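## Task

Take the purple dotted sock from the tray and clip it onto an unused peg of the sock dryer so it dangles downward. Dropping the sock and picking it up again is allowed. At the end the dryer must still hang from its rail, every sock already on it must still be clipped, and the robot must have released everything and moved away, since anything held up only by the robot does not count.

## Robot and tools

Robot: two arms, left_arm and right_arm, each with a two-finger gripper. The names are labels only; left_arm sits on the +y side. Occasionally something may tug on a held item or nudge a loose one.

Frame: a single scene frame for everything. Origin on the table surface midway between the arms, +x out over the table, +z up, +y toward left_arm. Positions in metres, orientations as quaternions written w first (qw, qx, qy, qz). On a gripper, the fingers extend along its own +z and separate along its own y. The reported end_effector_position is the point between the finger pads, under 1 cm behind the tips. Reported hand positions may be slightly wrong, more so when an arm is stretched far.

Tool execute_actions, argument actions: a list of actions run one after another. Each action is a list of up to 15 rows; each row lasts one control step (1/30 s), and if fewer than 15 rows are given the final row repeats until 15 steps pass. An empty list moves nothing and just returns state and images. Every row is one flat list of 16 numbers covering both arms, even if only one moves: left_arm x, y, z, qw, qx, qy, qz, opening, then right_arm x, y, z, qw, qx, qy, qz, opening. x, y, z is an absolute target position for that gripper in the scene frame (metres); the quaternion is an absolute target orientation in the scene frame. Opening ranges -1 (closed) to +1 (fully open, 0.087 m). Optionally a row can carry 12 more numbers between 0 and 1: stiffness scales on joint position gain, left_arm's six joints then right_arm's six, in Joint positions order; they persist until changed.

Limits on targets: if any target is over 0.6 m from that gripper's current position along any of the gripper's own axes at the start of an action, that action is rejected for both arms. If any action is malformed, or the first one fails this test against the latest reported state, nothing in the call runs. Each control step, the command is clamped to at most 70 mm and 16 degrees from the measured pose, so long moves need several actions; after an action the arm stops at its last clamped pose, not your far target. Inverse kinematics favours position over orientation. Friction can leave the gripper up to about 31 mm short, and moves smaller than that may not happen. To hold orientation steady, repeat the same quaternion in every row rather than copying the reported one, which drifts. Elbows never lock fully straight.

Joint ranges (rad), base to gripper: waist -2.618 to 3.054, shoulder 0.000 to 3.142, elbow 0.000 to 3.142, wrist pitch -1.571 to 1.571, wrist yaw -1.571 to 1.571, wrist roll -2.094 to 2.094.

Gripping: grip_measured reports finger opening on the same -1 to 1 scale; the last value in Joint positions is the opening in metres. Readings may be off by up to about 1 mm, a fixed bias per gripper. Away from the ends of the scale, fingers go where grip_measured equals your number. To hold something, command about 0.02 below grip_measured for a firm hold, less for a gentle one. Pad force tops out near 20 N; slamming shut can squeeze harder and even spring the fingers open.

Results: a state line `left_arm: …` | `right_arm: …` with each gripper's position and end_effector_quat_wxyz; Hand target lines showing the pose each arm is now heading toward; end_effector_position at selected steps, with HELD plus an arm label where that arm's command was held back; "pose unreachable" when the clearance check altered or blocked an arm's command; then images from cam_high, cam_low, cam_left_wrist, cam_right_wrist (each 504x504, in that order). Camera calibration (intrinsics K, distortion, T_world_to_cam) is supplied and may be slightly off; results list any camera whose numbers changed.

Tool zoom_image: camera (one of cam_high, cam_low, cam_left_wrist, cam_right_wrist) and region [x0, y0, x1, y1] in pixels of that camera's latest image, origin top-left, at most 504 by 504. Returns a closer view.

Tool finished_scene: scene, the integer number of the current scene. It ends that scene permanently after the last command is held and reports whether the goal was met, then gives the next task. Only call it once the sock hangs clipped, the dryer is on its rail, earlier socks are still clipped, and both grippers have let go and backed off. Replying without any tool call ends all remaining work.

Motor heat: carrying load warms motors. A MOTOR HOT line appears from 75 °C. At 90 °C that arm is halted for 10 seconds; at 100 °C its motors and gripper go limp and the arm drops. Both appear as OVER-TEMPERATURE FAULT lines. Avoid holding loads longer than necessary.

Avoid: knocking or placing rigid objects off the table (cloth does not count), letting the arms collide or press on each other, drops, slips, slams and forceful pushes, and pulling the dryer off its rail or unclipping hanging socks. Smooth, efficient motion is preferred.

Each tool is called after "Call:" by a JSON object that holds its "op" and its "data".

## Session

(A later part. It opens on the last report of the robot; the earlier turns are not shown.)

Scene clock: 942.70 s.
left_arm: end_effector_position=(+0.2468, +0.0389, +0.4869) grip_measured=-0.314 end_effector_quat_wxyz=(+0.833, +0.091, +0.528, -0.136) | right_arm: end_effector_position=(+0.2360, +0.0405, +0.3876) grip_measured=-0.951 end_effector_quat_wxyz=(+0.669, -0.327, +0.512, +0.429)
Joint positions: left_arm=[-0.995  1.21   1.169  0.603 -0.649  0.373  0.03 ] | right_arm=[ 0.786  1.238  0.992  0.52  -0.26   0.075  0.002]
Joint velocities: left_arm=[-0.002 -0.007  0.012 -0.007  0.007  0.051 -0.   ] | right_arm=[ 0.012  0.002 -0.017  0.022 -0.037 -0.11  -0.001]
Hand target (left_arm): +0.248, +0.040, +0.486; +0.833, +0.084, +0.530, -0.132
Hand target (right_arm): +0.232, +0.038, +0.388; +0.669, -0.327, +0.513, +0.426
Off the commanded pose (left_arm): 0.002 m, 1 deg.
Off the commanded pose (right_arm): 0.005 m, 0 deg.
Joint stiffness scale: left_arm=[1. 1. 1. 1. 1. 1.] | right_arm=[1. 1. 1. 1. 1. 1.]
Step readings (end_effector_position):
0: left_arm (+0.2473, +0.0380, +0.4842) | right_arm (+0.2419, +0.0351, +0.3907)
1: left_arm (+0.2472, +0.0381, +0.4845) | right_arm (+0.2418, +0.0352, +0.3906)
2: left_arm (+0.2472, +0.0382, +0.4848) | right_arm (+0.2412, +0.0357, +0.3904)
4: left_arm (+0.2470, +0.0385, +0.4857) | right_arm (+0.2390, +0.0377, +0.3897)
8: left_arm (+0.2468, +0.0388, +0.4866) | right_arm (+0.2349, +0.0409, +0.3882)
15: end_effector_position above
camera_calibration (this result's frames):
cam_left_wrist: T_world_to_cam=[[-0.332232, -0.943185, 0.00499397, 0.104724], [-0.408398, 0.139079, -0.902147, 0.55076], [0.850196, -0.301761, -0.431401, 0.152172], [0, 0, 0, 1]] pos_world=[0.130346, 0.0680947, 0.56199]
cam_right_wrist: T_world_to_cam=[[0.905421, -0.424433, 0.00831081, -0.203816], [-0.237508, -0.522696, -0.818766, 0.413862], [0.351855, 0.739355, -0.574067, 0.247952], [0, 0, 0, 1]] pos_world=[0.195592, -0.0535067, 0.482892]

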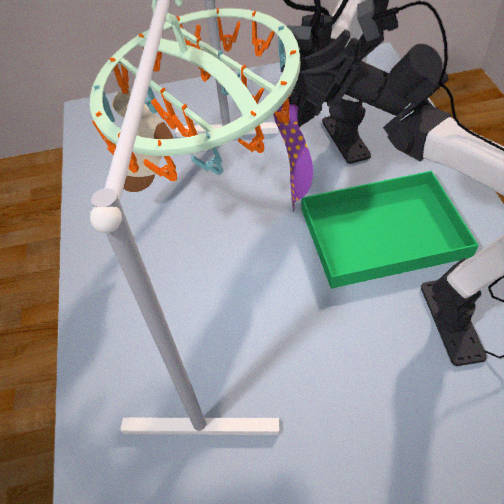

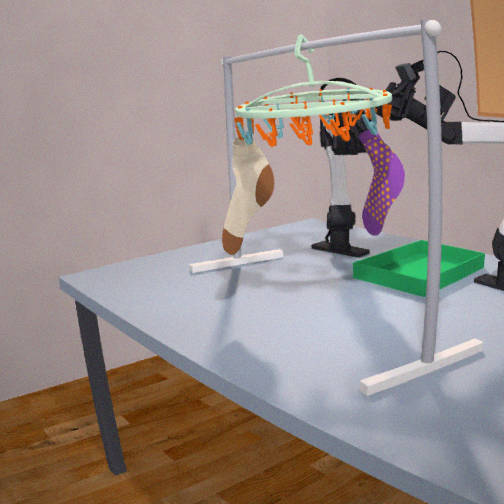

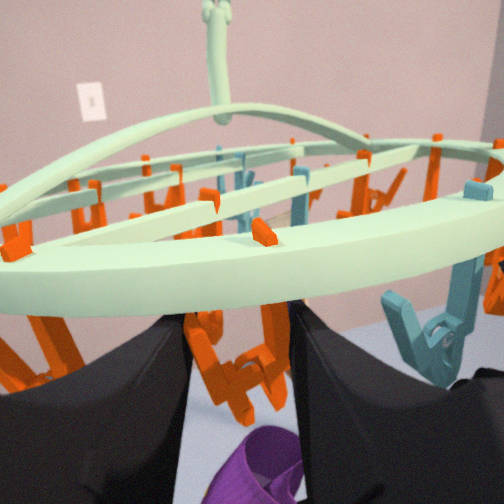

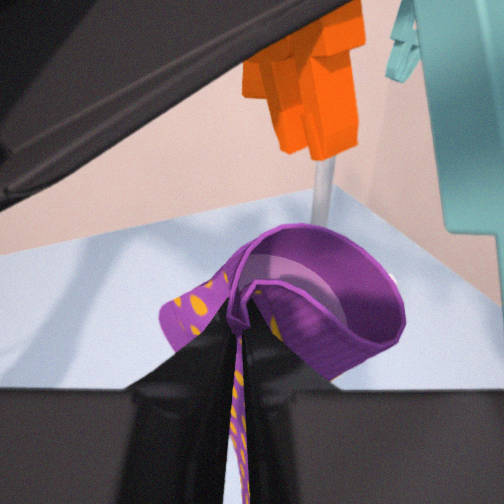

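Call:
{"op": "execute_actions", "data": {"actions": [[[0.248,0.040,0.487,0.833,0.084,0.53,-0.1315,-0.4,0.234,0.035,0.388,0.669,-0.327,0.5135,0.4263,-1],[0.248,0.040,0.487,0.833,0.084,0.53,-0.1315,-0.4,0.236,0.033,0.388,0.669,-0.327,0.5135,0.4263,-1],[0.248,0.040,0.487,0.833,0.084,0.53,-0.1315,-0.4,0.238,0.032,0.388,0.669,-0.327,0.5135,0.4263,-1]]]}}

Call:
{"op": "zoom_image", "data": {"camera": "cam_left_wrist", "region": [170, 330, 370, 504]}}

Scene clock: 955.97 s.
left_arm: end_effector_position=(+0.2467, +0.0389, +0.4870) grip_measured=-0.314 end_effector_quat_wxyz=(+0.833, +0.091, +0.528, -0.136) | right_arm: end_effector_position=(+0.2401, +0.0375, +0.3872) grip_measured=-0.951 end_effector_quat_wxyz=(+0.670, -0.326, +0.513, +0.426)
Joint positions: left_arm=[-0.995  1.21   1.169  0.604 -0.649  0.373  0.03 ] | right_arm=[ 0.77   1.238  0.992  0.519 -0.27   0.074  0.002]
Joint velocities: left_arm=[-0.002 -0.012 -0.002 -0.081 -0.051 -0.066 -0.   ] | right_arm=[ 0.007 -0.022 -0.022 -0.066 -0.007 -0.081  0.001]
Hand target (left_arm): +0.248, +0.040, +0.487; +0.833, +0.084, +0.530, -0.132
Hand target (right_arm): +0.238, +0.032, +0.388; +0.669, -0.327, +0.514, +0.426
Off the commanded pose (left_arm): 0.002 m, 1 deg.
Off the commanded pose (right_arm): 0.006 m, 0 deg.
Joint stiffness scale: left_arm=[1. 1. 1. 1. 1. 1.] | right_arm=[1. 1. 1. 1. 1. 1.]
Step readings (end_effector_position):
0: left_arm (+0.2467, +0.0389, +0.4870) | right_arm (+0.2363, +0.0404, +0.3874)
1: left_arm (+0.2467, +0.0389, +0.4870) | right_arm (+0.2363, +0.0404, +0.3873)
2: left_arm (+0.2467, +0.0389, +0.4870) | right_arm (+0.2365, +0.0403, +0.3873)
4: left_arm (+0.2467, +0.0389, +0.4870) | right_arm (+0.2382, +0.0390, +0.3872)
8: left_arm (+0.2467, +0.0389, +0.4870) | right_arm (+0.2406, +0.0372, +0.3872)
15: end_effector_position above
camera_calibration (this result's frames):
cam_left_wrist: T_world_to_cam=[[-0.332233, -0.943183, 0.00524686, 0.10462], [-0.40823, 0.138778, -0.902269, 0.550847], [0.850276, -0.301905, -0.431143, 0.152084], [0, 0, 0, 1]] pos_world=[0.130318, 0.0681453, 0.562032]
cam_right_wrist: T_world_to_cam=[[0.902603, -0.430337, 0.0108648, -0.208952], [-0.239674, -0.523346, -0.81772, 0.413036], [0.357581, 0.735472, -0.575514, 0.24788], [0, 0, 0, 1]] pos_world=[0.198957, -0.0560678, 0.482676]

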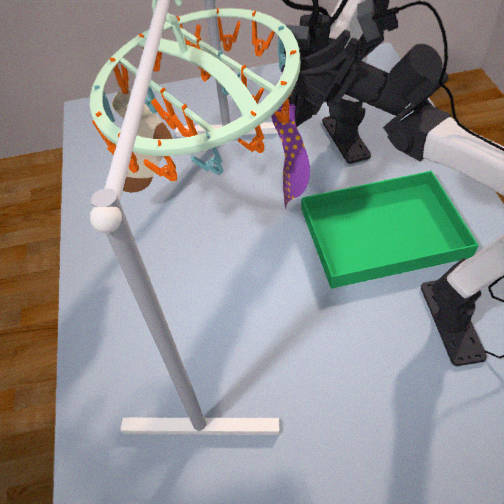

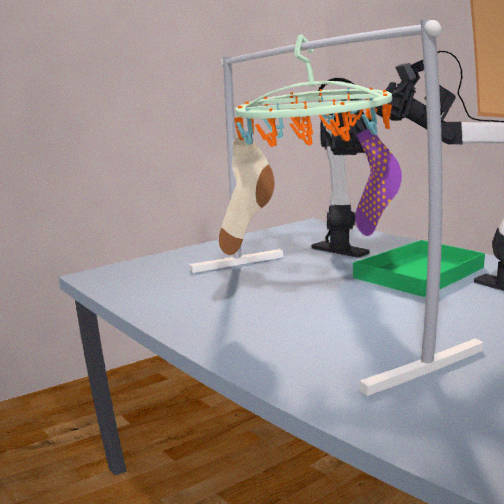

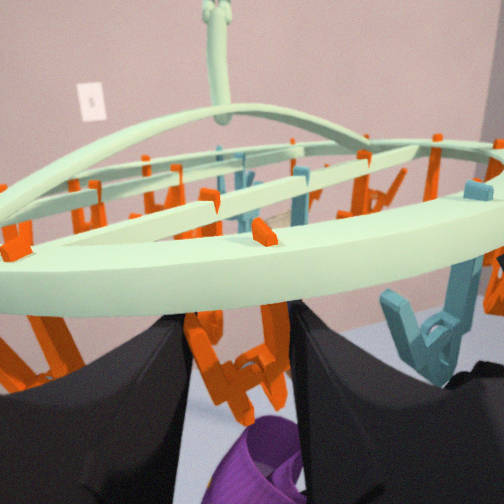

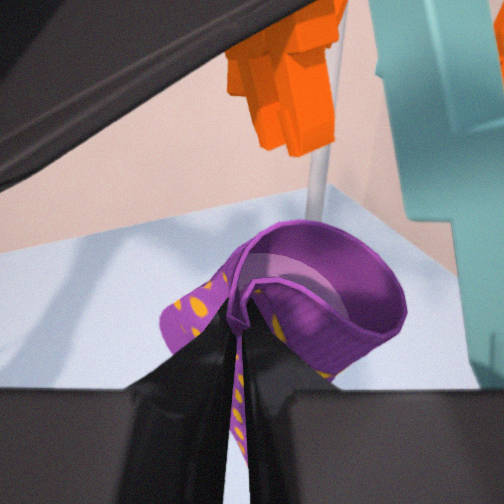

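Region (170, 330, 370, 504) of cam_left_wrist's 504x504 image, scaled by 2.520, with more detail than that image has; it fills the top 438 rows of this view, and the rest is white.

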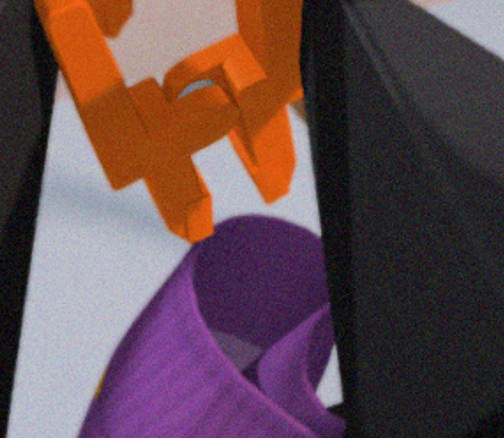

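Call:
{"op": "execute_actions", "data": {"actions": [[[0.248,0.040,0.487,0.833,0.084,0.53,-0.1315,-0.4,0.237,0.031,0.388,0.669,-0.327,0.5135,0.4263,-1],[0.248,0.040,0.487,0.833,0.084,0.53,-0.1315,-0.4,0.236,0.029,0.388,0.669,-0.327,0.5135,0.4263,-1],[0.248,0.040,0.487,0.833,0.084,0.53,-0.1315,-0.4,0.236,0.027,0.388,0.669,-0.327,0.5135,0.4263,-1]]]}}

Call:
{"op": "zoom_image", "data": {"camera": "cam_left_wrist", "region": [170, 330, 370, 504]}}

Scene clock: 963.67 s.
left_arm: end_effector_position=(+0.2467, +0.0389, +0.4870) grip_measured=-0.314 end_effector_quat_wxyz=(+0.833, +0.091, +0.528, -0.136) | right_arm: end_effector_position=(+0.2372, +0.0318, +0.3948) grip_measured=-0.951 end_effector_quat_wxyz=(+0.675, -0.325, +0.507, +0.427)
Joint positions: left_arm=[-0.995  1.21   1.169  0.604 -0.649  0.373  0.03 ] | right_arm=[ 0.763  1.215  0.992  0.512 -0.277  0.074  0.002]
Joint velocities: left_arm=[ 0.017  0.012 -0.017 -0.051  0.022 -0.007 -0.   ] | right_arm=[-0.012  0.007  0.002 -0.007 -0.007 -0.022  0.   ]
Hand target (left_arm): +0.248, +0.040, +0.487; +0.833, +0.084, +0.530, -0.132
Hand target (right_arm): +0.236, +0.027, +0.388; +0.669, -0.327, +0.514, +0.426
Off the commanded pose (left_arm): 0.002 m, 1 deg.
Off the commanded pose (right_arm): 0.008 m, 1 deg.
Joint stiffness scale: left_arm=[1. 1. 1. 1. 1. 1.] | right_arm=[1. 1. 1. 1. 1. 1.]
Step readings (end_effector_position):
0: left_arm (+0.2467, +0.0389, +0.4870) | right_arm (+0.2400, +0.0375, +0.3871)
1: left_arm (+0.2467, +0.0389, +0.4870) | right_arm (+0.2400, +0.0375, +0.3871)
2: left_arm (+0.2467, +0.0389, +0.4870) | right_arm (+0.2398, +0.0373, +0.3874)
4: left_arm (+0.2467, +0.0389, +0.4870) | right_arm (+0.2391, +0.0357, +0.3887)
8: left_arm (+0.2467, +0.0389, +0.4870) | right_arm (+0.2376, +0.0320, +0.3944)
15: end_effector_position above
camera_calibration (this result's frames):
cam_left_wrist: T_world_to_cam=[[-0.332233, -0.943183, 0.00524686, 0.10462], [-0.40823, 0.138778, -0.902269, 0.550847], [0.850276, -0.301905, -0.431143, 0.152084], [0, 0, 0, 1]] pos_world=[0.130318, 0.0681453, 0.562032]
cam_right_wrist: T_world_to_cam=[[0.902635, -0.43006, 0.0172771, -0.211386], [-0.22928, -0.514423, -0.826317, 0.416251], [0.364254, 0.741901, -0.56294, 0.250746], [0, 0, 0, 1]] pos_world=[0.194907, -0.0628082, 0.488762]

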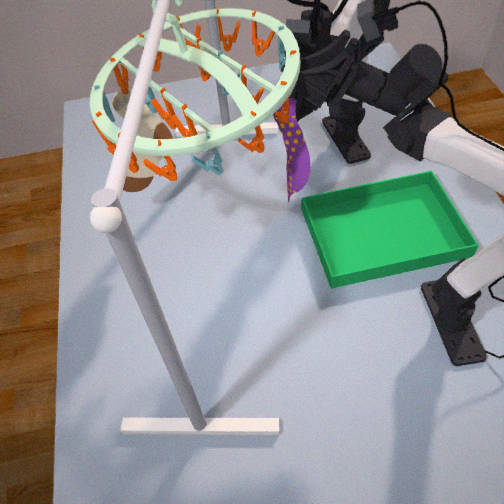

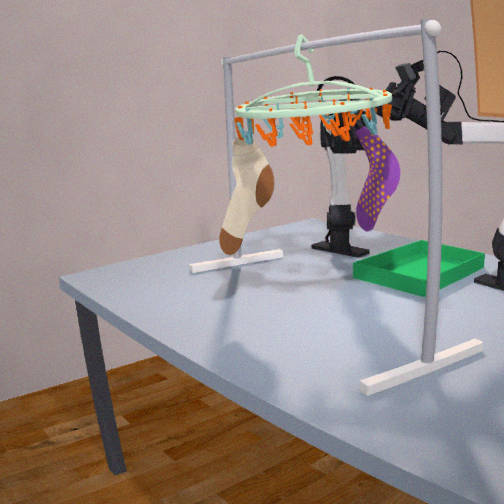

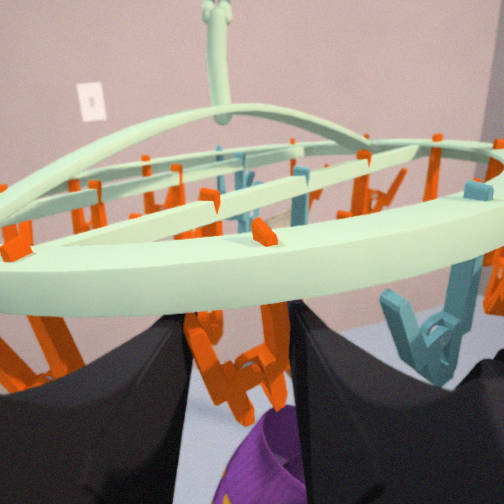

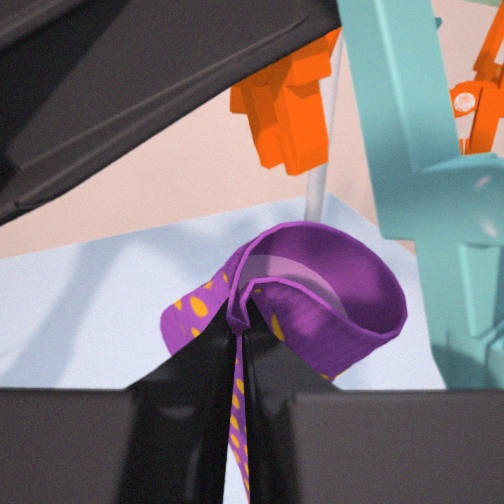

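Region (170, 330, 370, 504) of cam_left_wrist's 504x504 image, scaled by 2.520, with more detail than that image has; it fills the top 438 rows of this view, and the rest is white.

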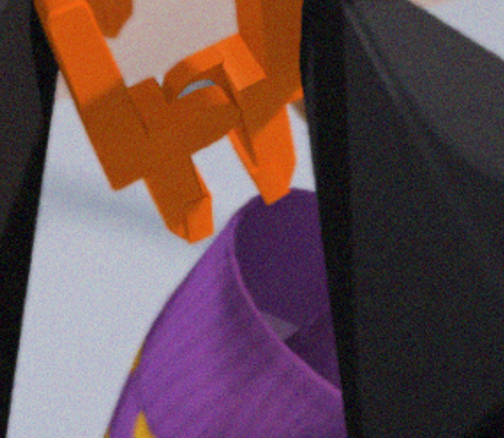

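Call:
{"op": "execute_actions", "data": {"actions": [[[0.248,0.040,0.487,0.833,0.084,0.53,-0.1315,-0.4,0.237,0.030,0.394,0.669,-0.327,0.5135,0.4263,-1],[0.248,0.040,0.487,0.833,0.084,0.53,-0.1315,-0.4,0.237,0.030,0.398,0.669,-0.327,0.5135,0.4263,-1],[0.248,0.040,0.487,0.833,0.084,0.53,-0.1315,-0.4,0.237,0.030,0.401,0.669,-0.327,0.5135,0.4263,-1]]]}}

Call:
{"op": "zoom_image", "data": {"camera": "cam_left_wrist", "region": [170, 330, 370, 504]}}

Call:
{"op": "zoom_image", "data": {"camera": "cam_right_wrist", "region": [210, 110, 410, 310]}}

Scene clock: 971.47 s.
left_arm: end_effector_position=(+0.2467, +0.0389, +0.4871) grip_measured=-0.314 end_effector_quat_wxyz=(+0.833, +0.091, +0.528, -0.136) | right_arm: end_effector_position=(+0.2374, +0.0321, +0.3946) grip_measured=-0.951 end_effector_quat_wxyz=(+0.668, -0.328, +0.515, +0.425)
Joint positions: left_arm=[-0.995  1.21   1.169  0.604 -0.649  0.373  0.03 ] | right_arm=[ 0.763  1.215  1.013  0.47  -0.277  0.074  0.002]
Joint velocities: left_arm=[ 0.002 -0.002  0.002 -0.037 -0.081  0.037 -0.   ] | right_arm=[-0.017 -0.012  0.002 -0.081  0.037 -0.007 -0.001]
Hand target (left_arm): +0.248, +0.040, +0.487; +0.833, +0.084, +0.530, -0.132
Hand target (right_arm): +0.237, +0.030, +0.401; +0.669, -0.327, +0.514, +0.426
Off the commanded pose (left_arm): 0.002 m, 1 deg.
Off the commanded pose (right_arm): 0.007 m, 0 deg.
Joint stiffness scale: left_arm=[1. 1. 1. 1. 1. 1.] | right_arm=[1. 1. 1. 1. 1. 1.]
Step readings (end_effector_position):
0: left_arm (+0.2467, +0.0389, +0.4870) | right_arm (+0.2371, +0.0318, +0.3948)
1: left_arm (+0.2467, +0.0389, +0.4870) | right_arm (+0.2372, +0.0318, +0.3943)
2: left_arm (+0.2467, +0.0389, +0.4870) | right_arm (+0.2372, +0.0319, +0.3937)
4: left_arm (+0.2467, +0.0389, +0.4870) | right_arm (+0.2374, +0.0321, +0.3933)
8: left_arm (+0.2467, +0.0389, +0.4871) | right_arm (+0.2373, +0.0320, +0.3965)
15: end_effector_position above
camera_calibration (this result's frames):
cam_left_wrist: T_world_to_cam=[[-0.332234, -0.943181, 0.00549975, 0.104516], [-0.408063, 0.138478, -0.90239, 0.550934], [0.850356, -0.302049, -0.430884, 0.151995], [0, 0, 0, 1]] pos_world=[0.13029, 0.0681958, 0.562075]
cam_right_wrist: T_world_to_cam=[[0.903, -0.429492, 0.0112649, -0.209171], [-0.24105, -0.52816, -0.814212, 0.414776], [0.355647, 0.732519, -0.580458, 0.25953], [0, 0, 0, 1]] pos_world=[0.196562, -0.0608798, 0.490718]

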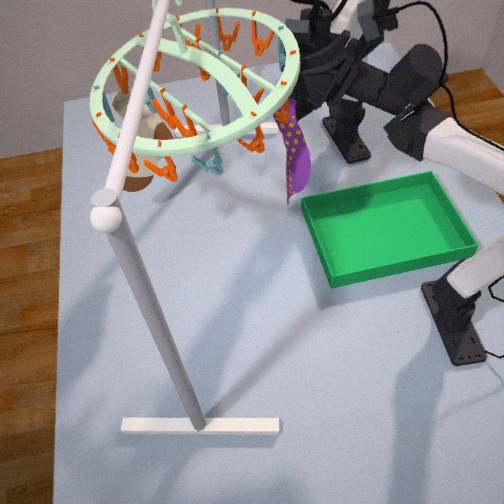

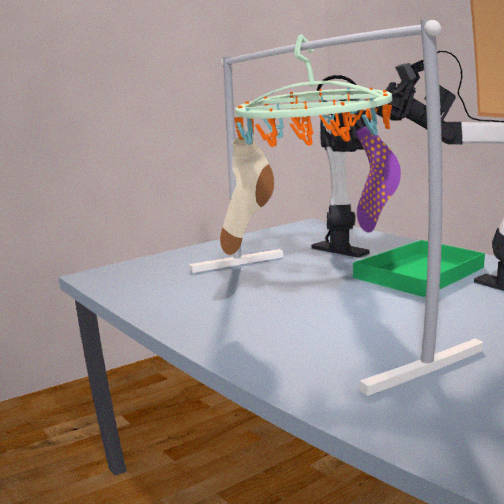

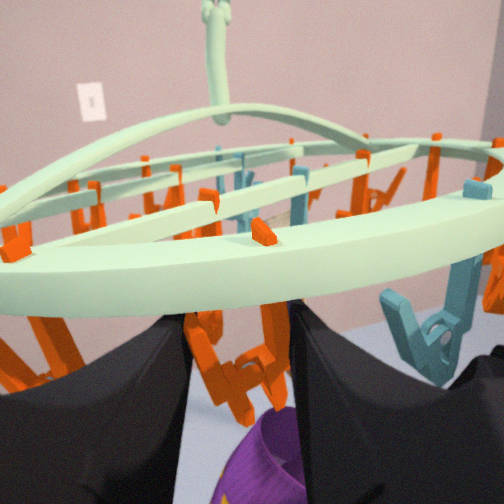

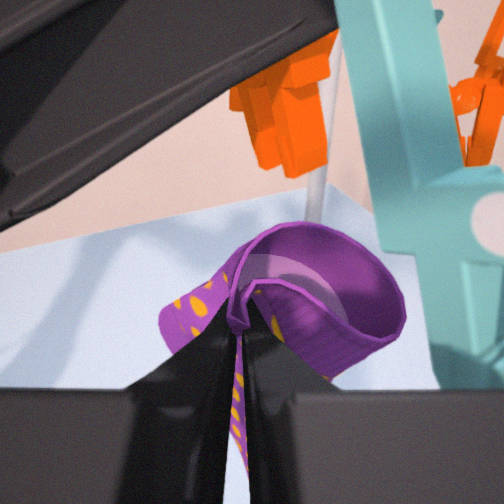

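Region (170, 330, 370, 504) of cam_left_wrist's 504x504 image, scaled by 2.520, with more detail than that image has; it fills the top 438 rows of this view, and the rest is white.

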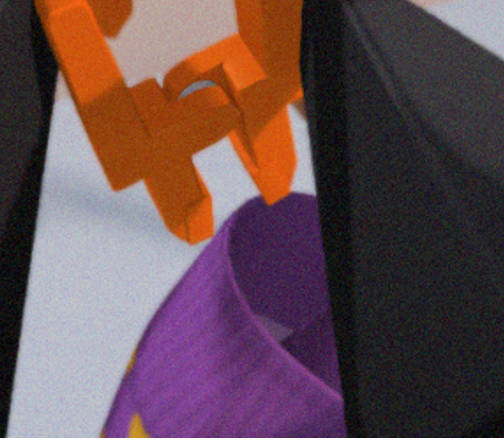

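Region (210, 110, 410, 310) of cam_right_wrist's 504x504 image, scaled by 2.520, with more detail than that image has.

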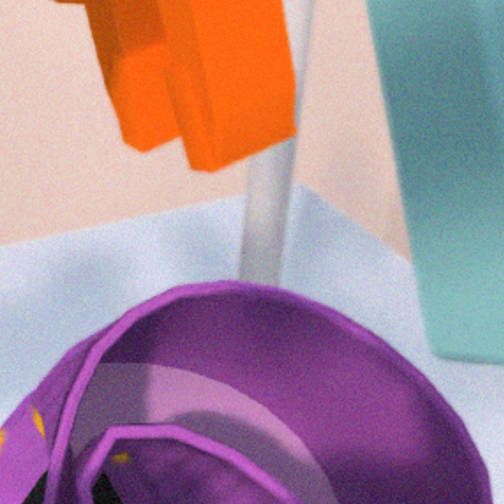

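Call:
{"op": "execute_actions", "data": {"actions": [[[0.248,0.040,0.487,0.833,0.084,0.53,-0.1315,-0.4,0.237,0.030,0.403,0.669,-0.327,0.5135,0.4263,-1],[0.248,0.040,0.487,0.833,0.084,0.53,-0.1315,-0.4,0.237,0.030,0.405,0.669,-0.327,0.5135,0.4263,-1],[0.248,0.040,0.487,0.833,0.084,0.53,-0.1315,-0.4,0.237,0.030,0.407,0.669,-0.327,0.5135,0.4263,-1]]]}}

Call:
{"op": "zoom_image", "data": {"camera": "cam_left_wrist", "region": [170, 330, 370, 504]}}

Call:
{"op": "zoom_image", "data": {"camera": "cam_right_wrist", "region": [210, 110, 410, 310]}}

Scene clock: 984.10 s.
left_arm: end_effector_position=(+0.2466, +0.0393, +0.4879) grip_measured=-0.314 end_effector_quat_wxyz=(+0.834, +0.090, +0.527, -0.136) | right_arm: end_effector_position=(+0.2371, +0.0319, +0.4017) grip_measured=-0.951 end_effector_quat_wxyz=(+0.669, -0.328, +0.514, +0.425)
Joint positions: left_arm=[-0.995  1.21   1.169  0.608 -0.649  0.374  0.03 ] | right_arm=[ 0.763  1.215  1.038  0.447 -0.278  0.074  0.002]
Joint velocities: left_arm=[ 0.002 -0.002  0.022  0.007  0.022 -0.022 -0.   ] | right_arm=[-0.017 -0.002 -0.007 -0.022 -0.081  0.051  0.   ]
Hand target (left_arm): +0.248, +0.040, +0.487; +0.833, +0.084, +0.530, -0.132
Hand target (right_arm): +0.237, +0.030, +0.407; +0.669, -0.327, +0.513, +0.426
Off the commanded pose (left_arm): 0.002 m, 1 deg.
Off the commanded pose (right_arm): 0.006 m, 0 deg.
Joint stiffness scale: left_arm=[1. 1. 1. 1. 1. 1.] | right_arm=[1. 1. 1. 1. 1. 1.]
Step readings (end_effector_position):
0: left_arm (+0.2467, +0.0389, +0.4871) | right_arm (+0.2375, +0.0322, +0.3940)
1: left_arm (+0.2467, +0.0389, +0.4871) | right_arm (+0.2375, +0.0322, +0.3938)
2: left_arm (+0.2467, +0.0389, +0.4871) | right_arm (+0.2375, +0.0322, +0.3939)
4: left_arm (+0.2467, +0.0390, +0.4874) | right_arm (+0.2374, +0.0321, +0.3962)
8: left_arm (+0.2466, +0.0392, +0.4879) | right_arm (+0.2371, +0.0319, +0.4014)
15: end_effector_position above
camera_calibration (this result's frames):
cam_left_wrist: T_world_to_cam=[[-0.331788, -0.943326, 0.0072475, 0.103817], [-0.405985, 0.13585, -0.903726, 0.551806], [0.851524, -0.302788, -0.42805, 0.150923], [0, 0, 0, 1]] pos_world=[0.129956, 0.0686675, 0.562532]
cam_right_wrist: T_world_to_cam=[[0.903137, -0.429182, 0.0121014, -0.209453], [-0.239352, -0.526673, -0.815675, 0.420464], [0.356447, 0.73377, -0.578384, 0.26289], [0, 0, 0, 1]] pos_world=[0.196097, -0.0613473, 0.497548]

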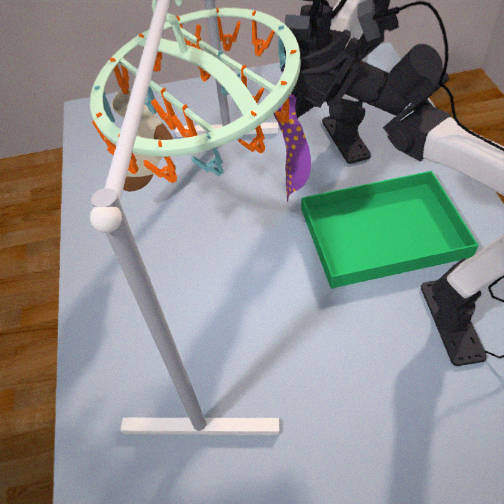

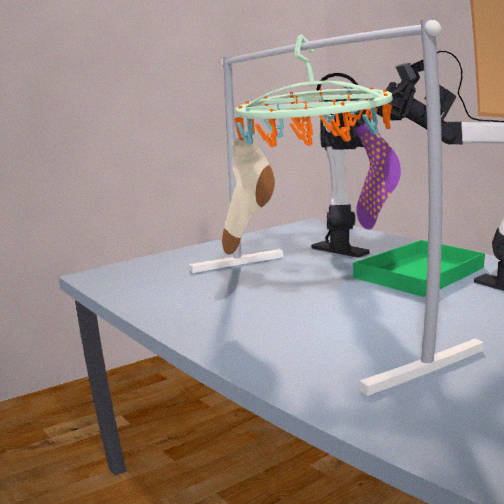

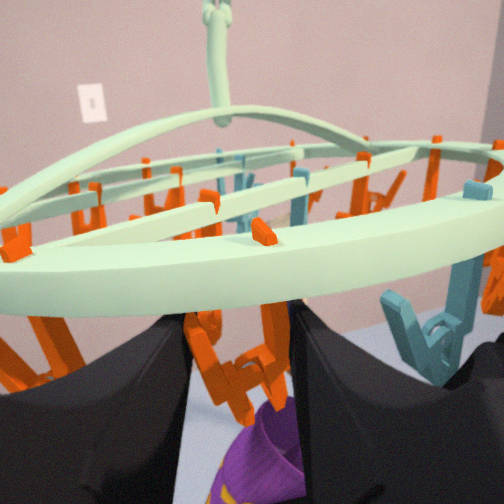

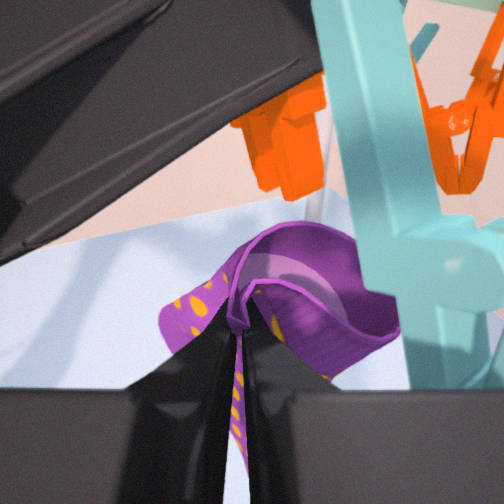

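Region (170, 330, 370, 504) of cam_left_wrist's 504x504 image, scaled by 2.520, with more detail than that image has; it fills the top 438 rows of this view, and the rest is white.

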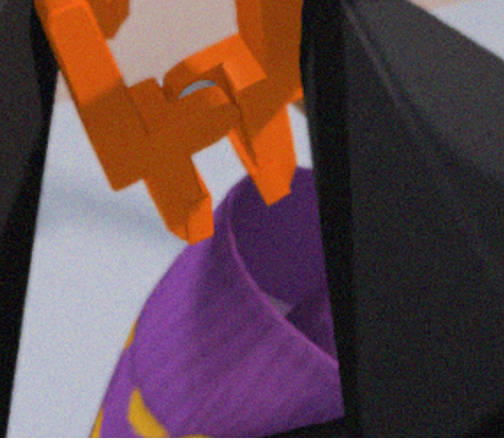

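Region (210, 110, 410, 310) of cam_right_wrist's 504x504 image, scaled by 2.520, with more detail than that image has.

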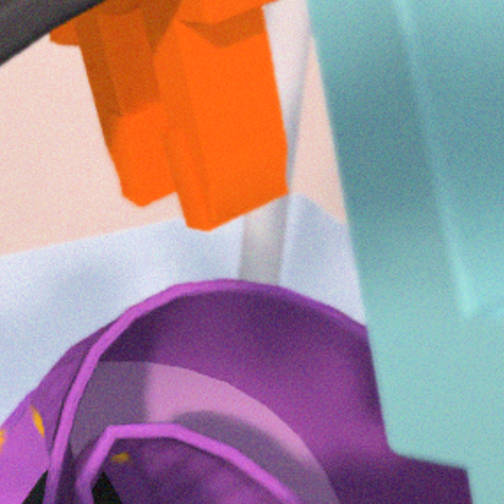

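Call:
{"op": "execute_actions", "data": {"actions": [[[0.248,0.040,0.487,0.833,0.084,0.53,-0.1315,-0.4,0.237,0.030,0.408,0.669,-0.327,0.5135,0.4263,-1],[0.248,0.040,0.487,0.833,0.084,0.53,-0.1315,-0.4,0.237,0.030,0.410,0.669,-0.327,0.5135,0.4263,-1],[0.248,0.040,0.487,0.833,0.084,0.53,-0.1315,-0.4,0.237,0.030,0.412,0.669,-0.327,0.5135,0.4263,-1]]]}}

Call:
{"op": "zoom_image", "data": {"camera": "cam_left_wrist", "region": [170, 330, 370, 504]}}

Call:
{"op": "zoom_image", "data": {"camera": "cam_right_wrist", "region": [210, 110, 410, 310]}}

Scene clock: 995.13 s.
left_arm: end_effector_position=(+0.2466, +0.0393, +0.4879) grip_measured=-0.314 end_effector_quat_wxyz=(+0.834, +0.090, +0.527, -0.136) | right_arm: end_effector_position=(+0.2368, +0.0315, +0.4074) grip_measured=-0.951 end_effector_quat_wxyz=(+0.669, -0.328, +0.513, +0.425)
Joint positions: left_arm=[-0.995  1.21   1.169  0.608 -0.649  0.374  0.03 ] | right_arm=[ 0.763  1.215  1.06   0.426 -0.278  0.074  0.002]
Joint velocities: left_arm=[-0.002 -0.007  0.007 -0.037  0.066 -0.007 -0.   ] | right_arm=[-0.002  0.002 -0.012 -0.022  0.066  0.022 -0.   ]
Hand target (left_arm): +0.248, +0.040, +0.487; +0.833, +0.084, +0.530, -0.132
Hand target (right_arm): +0.237, +0.030, +0.412; +0.669, -0.327, +0.514, +0.426
Off the commanded pose (left_arm): 0.002 m, 1 deg.
Off the commanded pose (right_arm): 0.005 m, 0 deg.
Joint stiffness scale: left_arm=[1. 1. 1. 1. 1. 1.] | right_arm=[1. 1. 1. 1. 1. 1.]
Step readings (end_effector_position):
0: left_arm (+0.2466, +0.0393, +0.4879) | right_arm (+0.2371, +0.0319, +0.4014)
1: left_arm (+0.2466, +0.0393, +0.4879) | right_arm (+0.2371, +0.0319, +0.4014)
2: left_arm (+0.2466, +0.0393, +0.4879) | right_arm (+0.2371, +0.0319, +0.4018)
4: left_arm (+0.2466, +0.0393, +0.4879) | right_arm (+0.2370, +0.0318, +0.4039)
8: left_arm (+0.2466, +0.0393, +0.4879) | right_arm (+0.2367, +0.0314, +0.4090)
15: end_effector_position above
camera_calibration (this result's frames):
cam_left_wrist: T_world_to_cam=[[-0.331788, -0.943326, 0.0072475, 0.103817], [-0.405985, 0.13585, -0.903726, 0.551806], [0.851524, -0.302788, -0.42805, 0.150923], [0, 0, 0, 1]] pos_world=[0.129956, 0.0686675, 0.562532]
cam_right_wrist: T_world_to_cam=[[0.903128, -0.429193, 0.0124184, -0.209528], [-0.238734, -0.525974, -0.816308, 0.425], [0.356885, 0.734265, -0.577484, 0.266073], [0, 0, 0, 1]] pos_world=[0.195735, -0.0617575, 0.503186]

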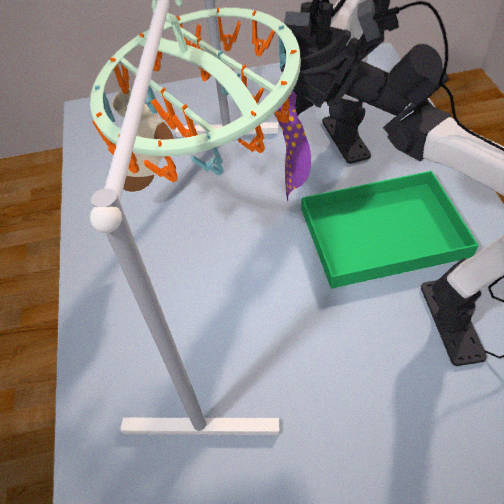

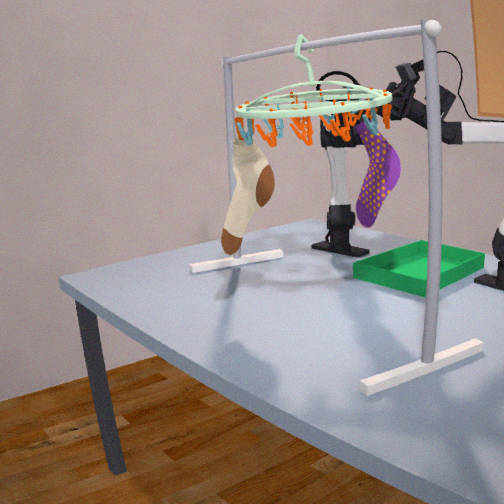

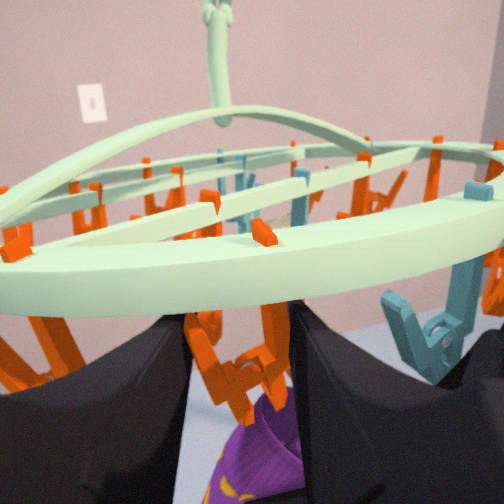

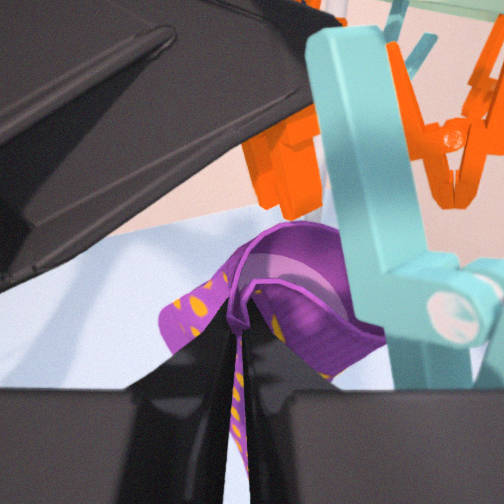

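Region (170, 330, 370, 504) of cam_left_wrist's 504x504 image, scaled by 2.520, with more detail than that image has; it fills the top 438 rows of this view, and the rest is white.

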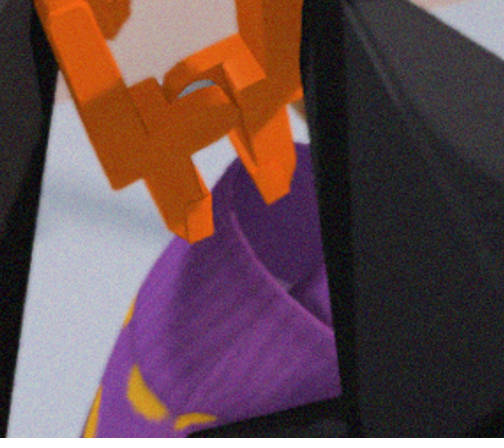

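Region (210, 110, 410, 310) of cam_right_wrist's 504x504 image, scaled by 2.520, with more detail than that image has.

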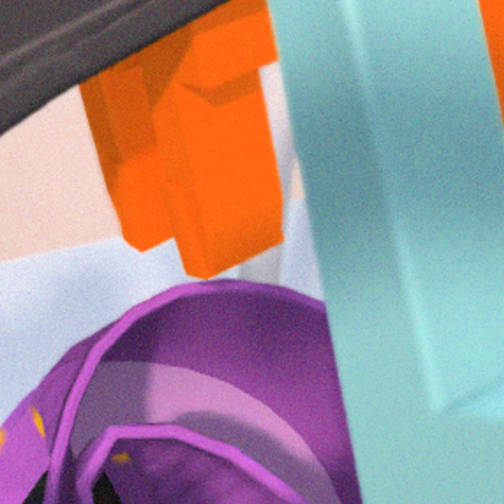

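Call:
{"op": "execute_actions", "data": {"actions": [[[0.248,0.040,0.487,0.833,0.084,0.53,-0.1315,-0.4,0.237,0.030,0.413,0.669,-0.327,0.5135,0.4263,-1],[0.248,0.040,0.487,0.833,0.084,0.53,-0.1315,-0.4,0.237,0.030,0.415,0.669,-0.327,0.5135,0.4263,-1],[0.248,0.040,0.487,0.833,0.084,0.53,-0.1315,-0.4,0.237,0.030,0.417,0.669,-0.327,0.5135,0.4263,-1]]]}}

Call:
{"op": "zoom_image", "data": {"camera": "cam_left_wrist", "region": [170, 330, 370, 504]}}

Call:
{"op": "zoom_image", "data": {"camera": "cam_right_wrist", "region": [210, 110, 410, 310]}}

Scene clock: 1012.37 s.
left_arm: end_effector_position=(+0.2466, +0.0393, +0.4879) grip_measured=-0.314 end_effector_quat_wxyz=(+0.834, +0.090, +0.527, -0.136) | right_arm: end_effector_position=(+0.2364, +0.0311, +0.4135) grip_measured=-0.951 end_effector_quat_wxyz=(+0.670, -0.327, +0.512, +0.426)
Joint positions: left_arm=[-0.995  1.21   1.169  0.608 -0.649  0.374  0.03 ] | right_arm=[ 0.763  1.215  1.082  0.407 -0.278  0.074  0.002]
Joint velocities: left_arm=[-0.017 -0.007  0.012  0.022  0.007 -0.037 -0.   ] | right_arm=[-0.007 -0.017 -0.002  0.007 -0.007 -0.007 -0.001]
Hand target (left_arm): +0.248, +0.040, +0.487; +0.833, +0.084, +0.530, -0.132
Hand target (right_arm): +0.237, +0.030, +0.417; +0.669, -0.327, +0.513, +0.426
Off the commanded pose (left_arm): 0.002 m, 1 deg.
Off the commanded pose (right_arm): 0.004 m, 0 deg.
Joint stiffness scale: left_arm=[1. 1. 1. 1. 1. 1.] | right_arm=[1. 1. 1. 1. 1. 1.]
Step readings (end_effector_position):
0: left_arm (+0.2466, +0.0393, +0.4879) | right_arm (+0.2368, +0.0316, +0.4070)
1: left_arm (+0.2466, +0.0393, +0.4879) | right_arm (+0.2369, +0.0316, +0.4069)
2: left_arm (+0.2466, +0.0393, +0.4879) | right_arm (+0.2368, +0.0316, +0.4071)
4: left_arm (+0.2466, +0.0393, +0.4879) | right_arm (+0.2367, +0.0314, +0.4091)
8: left_arm (+0.2466, +0.0393, +0.4879) | right_arm (+0.2364, +0.0310, +0.4144)
15: end_effector_position above
camera_calibration (this result's frames):
cam_left_wrist: T_world_to_cam=[[-0.331788, -0.943326, 0.0072475, 0.103817], [-0.405985, 0.13585, -0.903726, 0.551806], [0.851524, -0.302788, -0.42805, 0.150923], [0, 0, 0, 1]] pos_world=[0.129956, 0.0686675, 0.562532]
cam_right_wrist: T_world_to_cam=[[0.903105, -0.429218, 0.0131578, -0.209738], [-0.237288, -0.52434, -0.817779, 0.429875], [0.357905, 0.735418, -0.575382, 0.268925], [0, 0, 0, 1]] pos_world=[0.195171, -0.062395, 0.509037]

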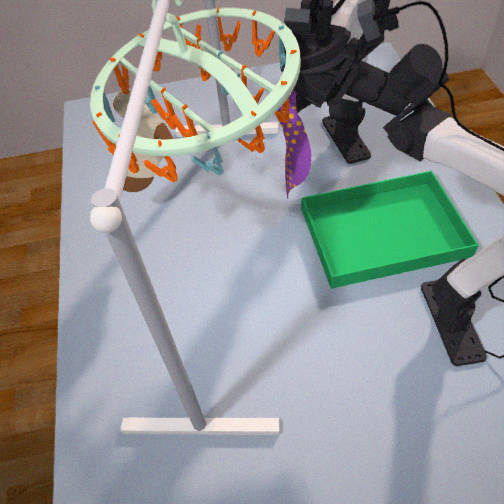

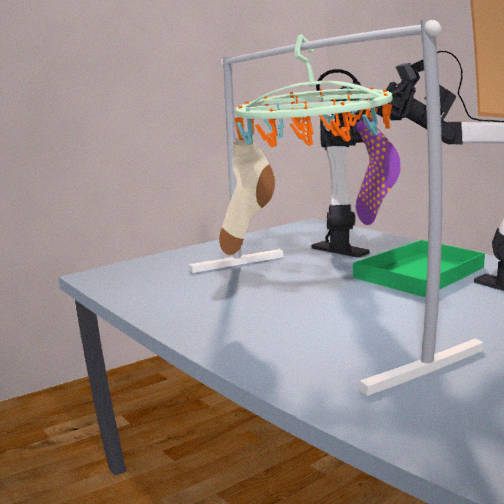

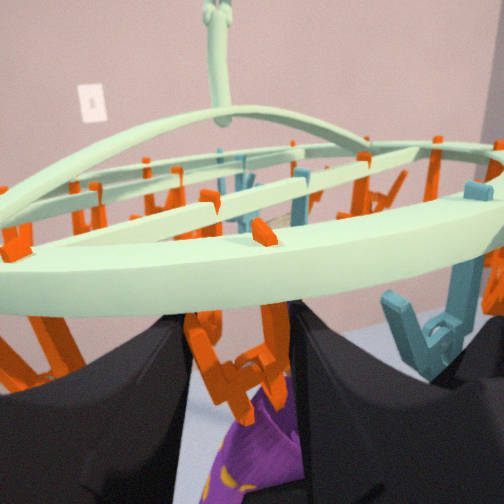

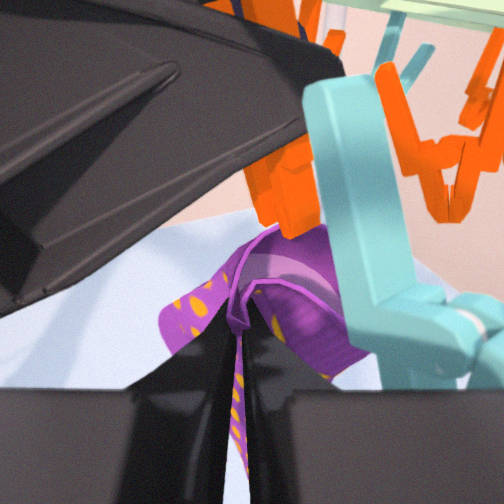

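Region (170, 330, 370, 504) of cam_left_wrist's 504x504 image, scaled by 2.520, with more detail than that image has; it fills the top 438 rows of this view, and the rest is white.

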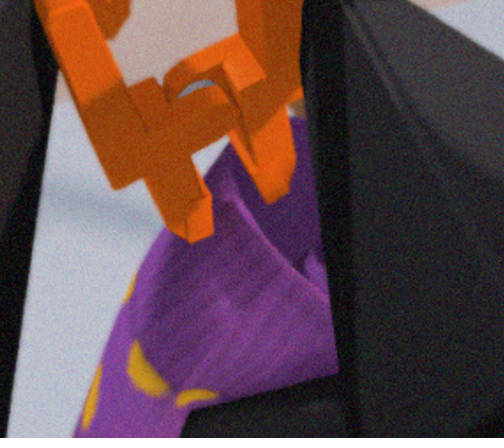

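Region (210, 110, 410, 310) of cam_right_wrist's 504x504 image, scaled by 2.520, with more detail than that image has.

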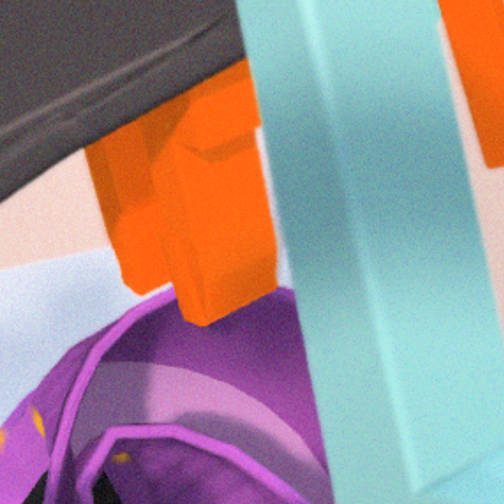

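Call:
{"op": "execute_actions", "data": {"actions": [[[0.248,0.040,0.487,0.833,0.084,0.53,-0.1315,-0.4,0.237,0.030,0.419,0.669,-0.327,0.5135,0.4263,-1],[0.248,0.040,0.487,0.833,0.084,0.53,-0.1315,-0.4,0.237,0.030,0.421,0.669,-0.327,0.5135,0.4263,-1],[0.248,0.040,0.487,0.833,0.084,0.53,-0.1315,-0.4,0.237,0.030,0.423,0.669,-0.327,0.5135,0.4263,-1]]]}}

Call:
{"op": "zoom_image", "data": {"camera": "cam_left_wrist", "region": [170, 330, 370, 504]}}

Call:
{"op": "zoom_image", "data": {"camera": "cam_right_wrist", "region": [210, 110, 410, 310]}}

Scene clock: 1021.53 s.
left_arm: end_effector_position=(+0.2466, +0.0393, +0.4879) grip_measured=-0.314 end_effector_quat_wxyz=(+0.834, +0.090, +0.527, -0.136) | right_arm: end_effector_position=(+0.2359, +0.0305, +0.4207) grip_measured=-0.951 end_effector_quat_wxyz=(+0.671, -0.327, +0.511, +0.426)
Joint positions: left_arm=[-0.995  1.21   1.169  0.608 -0.649  0.374  0.03 ] | right_arm=[ 0.763  1.215  1.108  0.384 -0.278  0.074  0.002]
Joint velocities: left_arm=[-0.012  0.007 -0.032 -0.095  0.022  0.022 -0.001] | right_arm=[-0.012 -0.017 -0.017 -0.022 -0.037  0.022 -0.   ]
Hand target (left_arm): +0.248, +0.040, +0.487; +0.833, +0.084, +0.530, -0.132
Hand target (right_arm): +0.237, +0.030, +0.423; +0.669, -0.327, +0.513, +0.426
Off the commanded pose (left_arm): 0.002 m, 1 deg.
Off the commanded pose (right_arm): 0.003 m, 0 deg.
Joint stiffness scale: left_arm=[1. 1. 1. 1. 1. 1.] | right_arm=[1. 1. 1. 1. 1. 1.]
Step readings (end_effector_position):
0: left_arm (+0.2466, +0.0393, +0.4879) | right_arm (+0.2365, +0.0311, +0.4131)
1: left_arm (+0.2466, +0.0393, +0.4879) | right_arm (+0.2365, +0.0311, +0.4130)
2: left_arm (+0.2466, +0.0393, +0.4879) | right_arm (+0.2365, +0.0311, +0.4131)
4: left_arm (+0.2466, +0.0393, +0.4879) | right_arm (+0.2363, +0.0309, +0.4156)
8: left_arm (+0.2466, +0.0393, +0.4879) | right_arm (+0.2358, +0.0304, +0.4219)
15: end_effector_position above
camera_calibration (this result's frames):
cam_left_wrist: T_world_to_cam=[[-0.331788, -0.943326, 0.0072475, 0.103817], [-0.405985, 0.13585, -0.903726, 0.551806], [0.851524, -0.302788, -0.42805, 0.150923], [0, 0, 0, 1]] pos_world=[0.129956, 0.0686675, 0.562532]
cam_right_wrist: T_world_to_cam=[[0.903081, -0.429245, 0.0138971, -0.2099], [-0.23584, -0.522702, -0.819245, 0.435476], [0.358921, 0.736567, -0.573276, 0.27255], [0, 0, 0, 1]] pos_world=[0.194436, -0.0632259, 0.515925]

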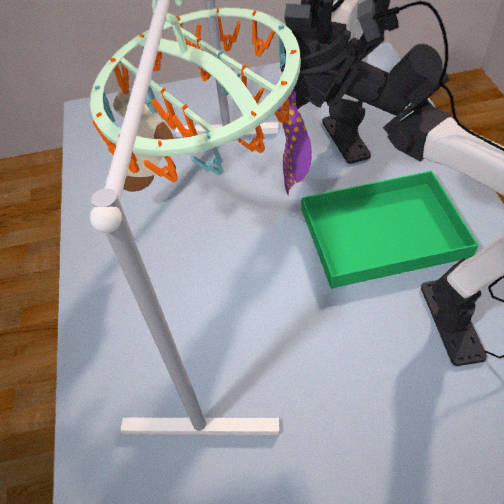

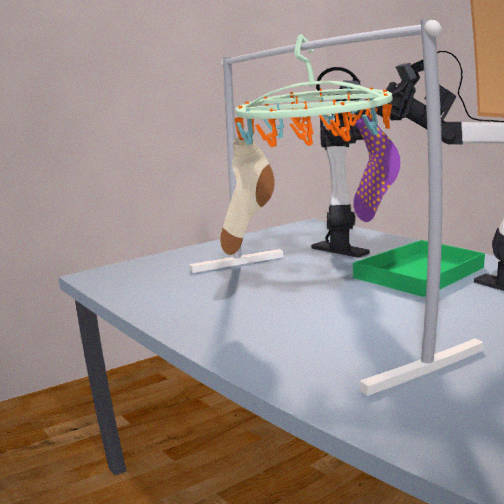

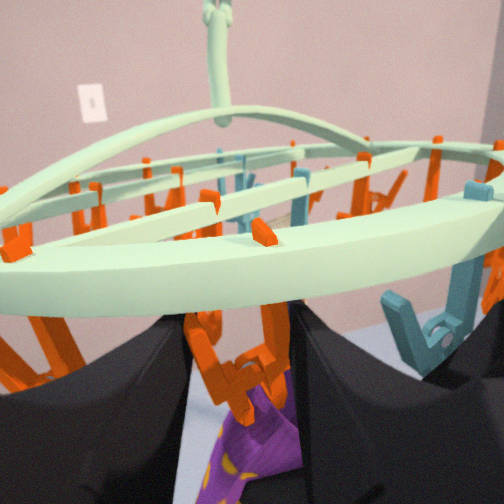

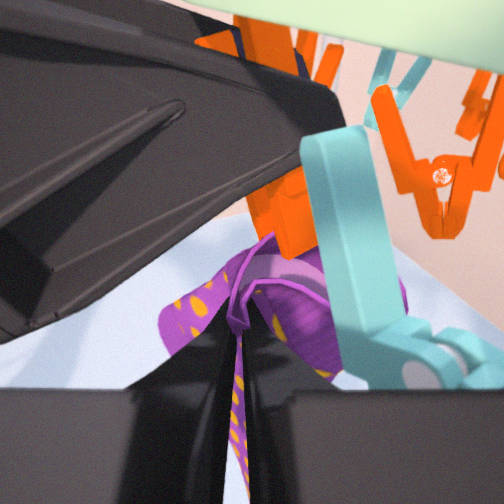

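Region (170, 330, 370, 504) of cam_left_wrist's 504x504 image, scaled by 2.520, with more detail than that image has; it fills the top 438 rows of this view, and the rest is white.

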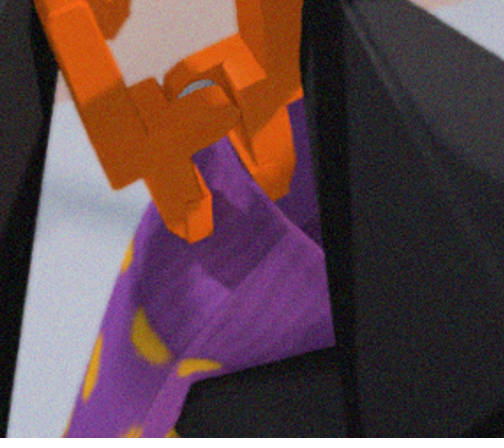

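Region (210, 110, 410, 310) of cam_right_wrist's 504x504 image, scaled by 2.520, with more detail than that image has.

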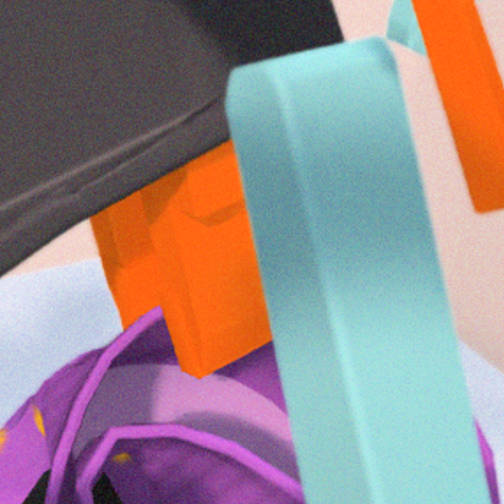

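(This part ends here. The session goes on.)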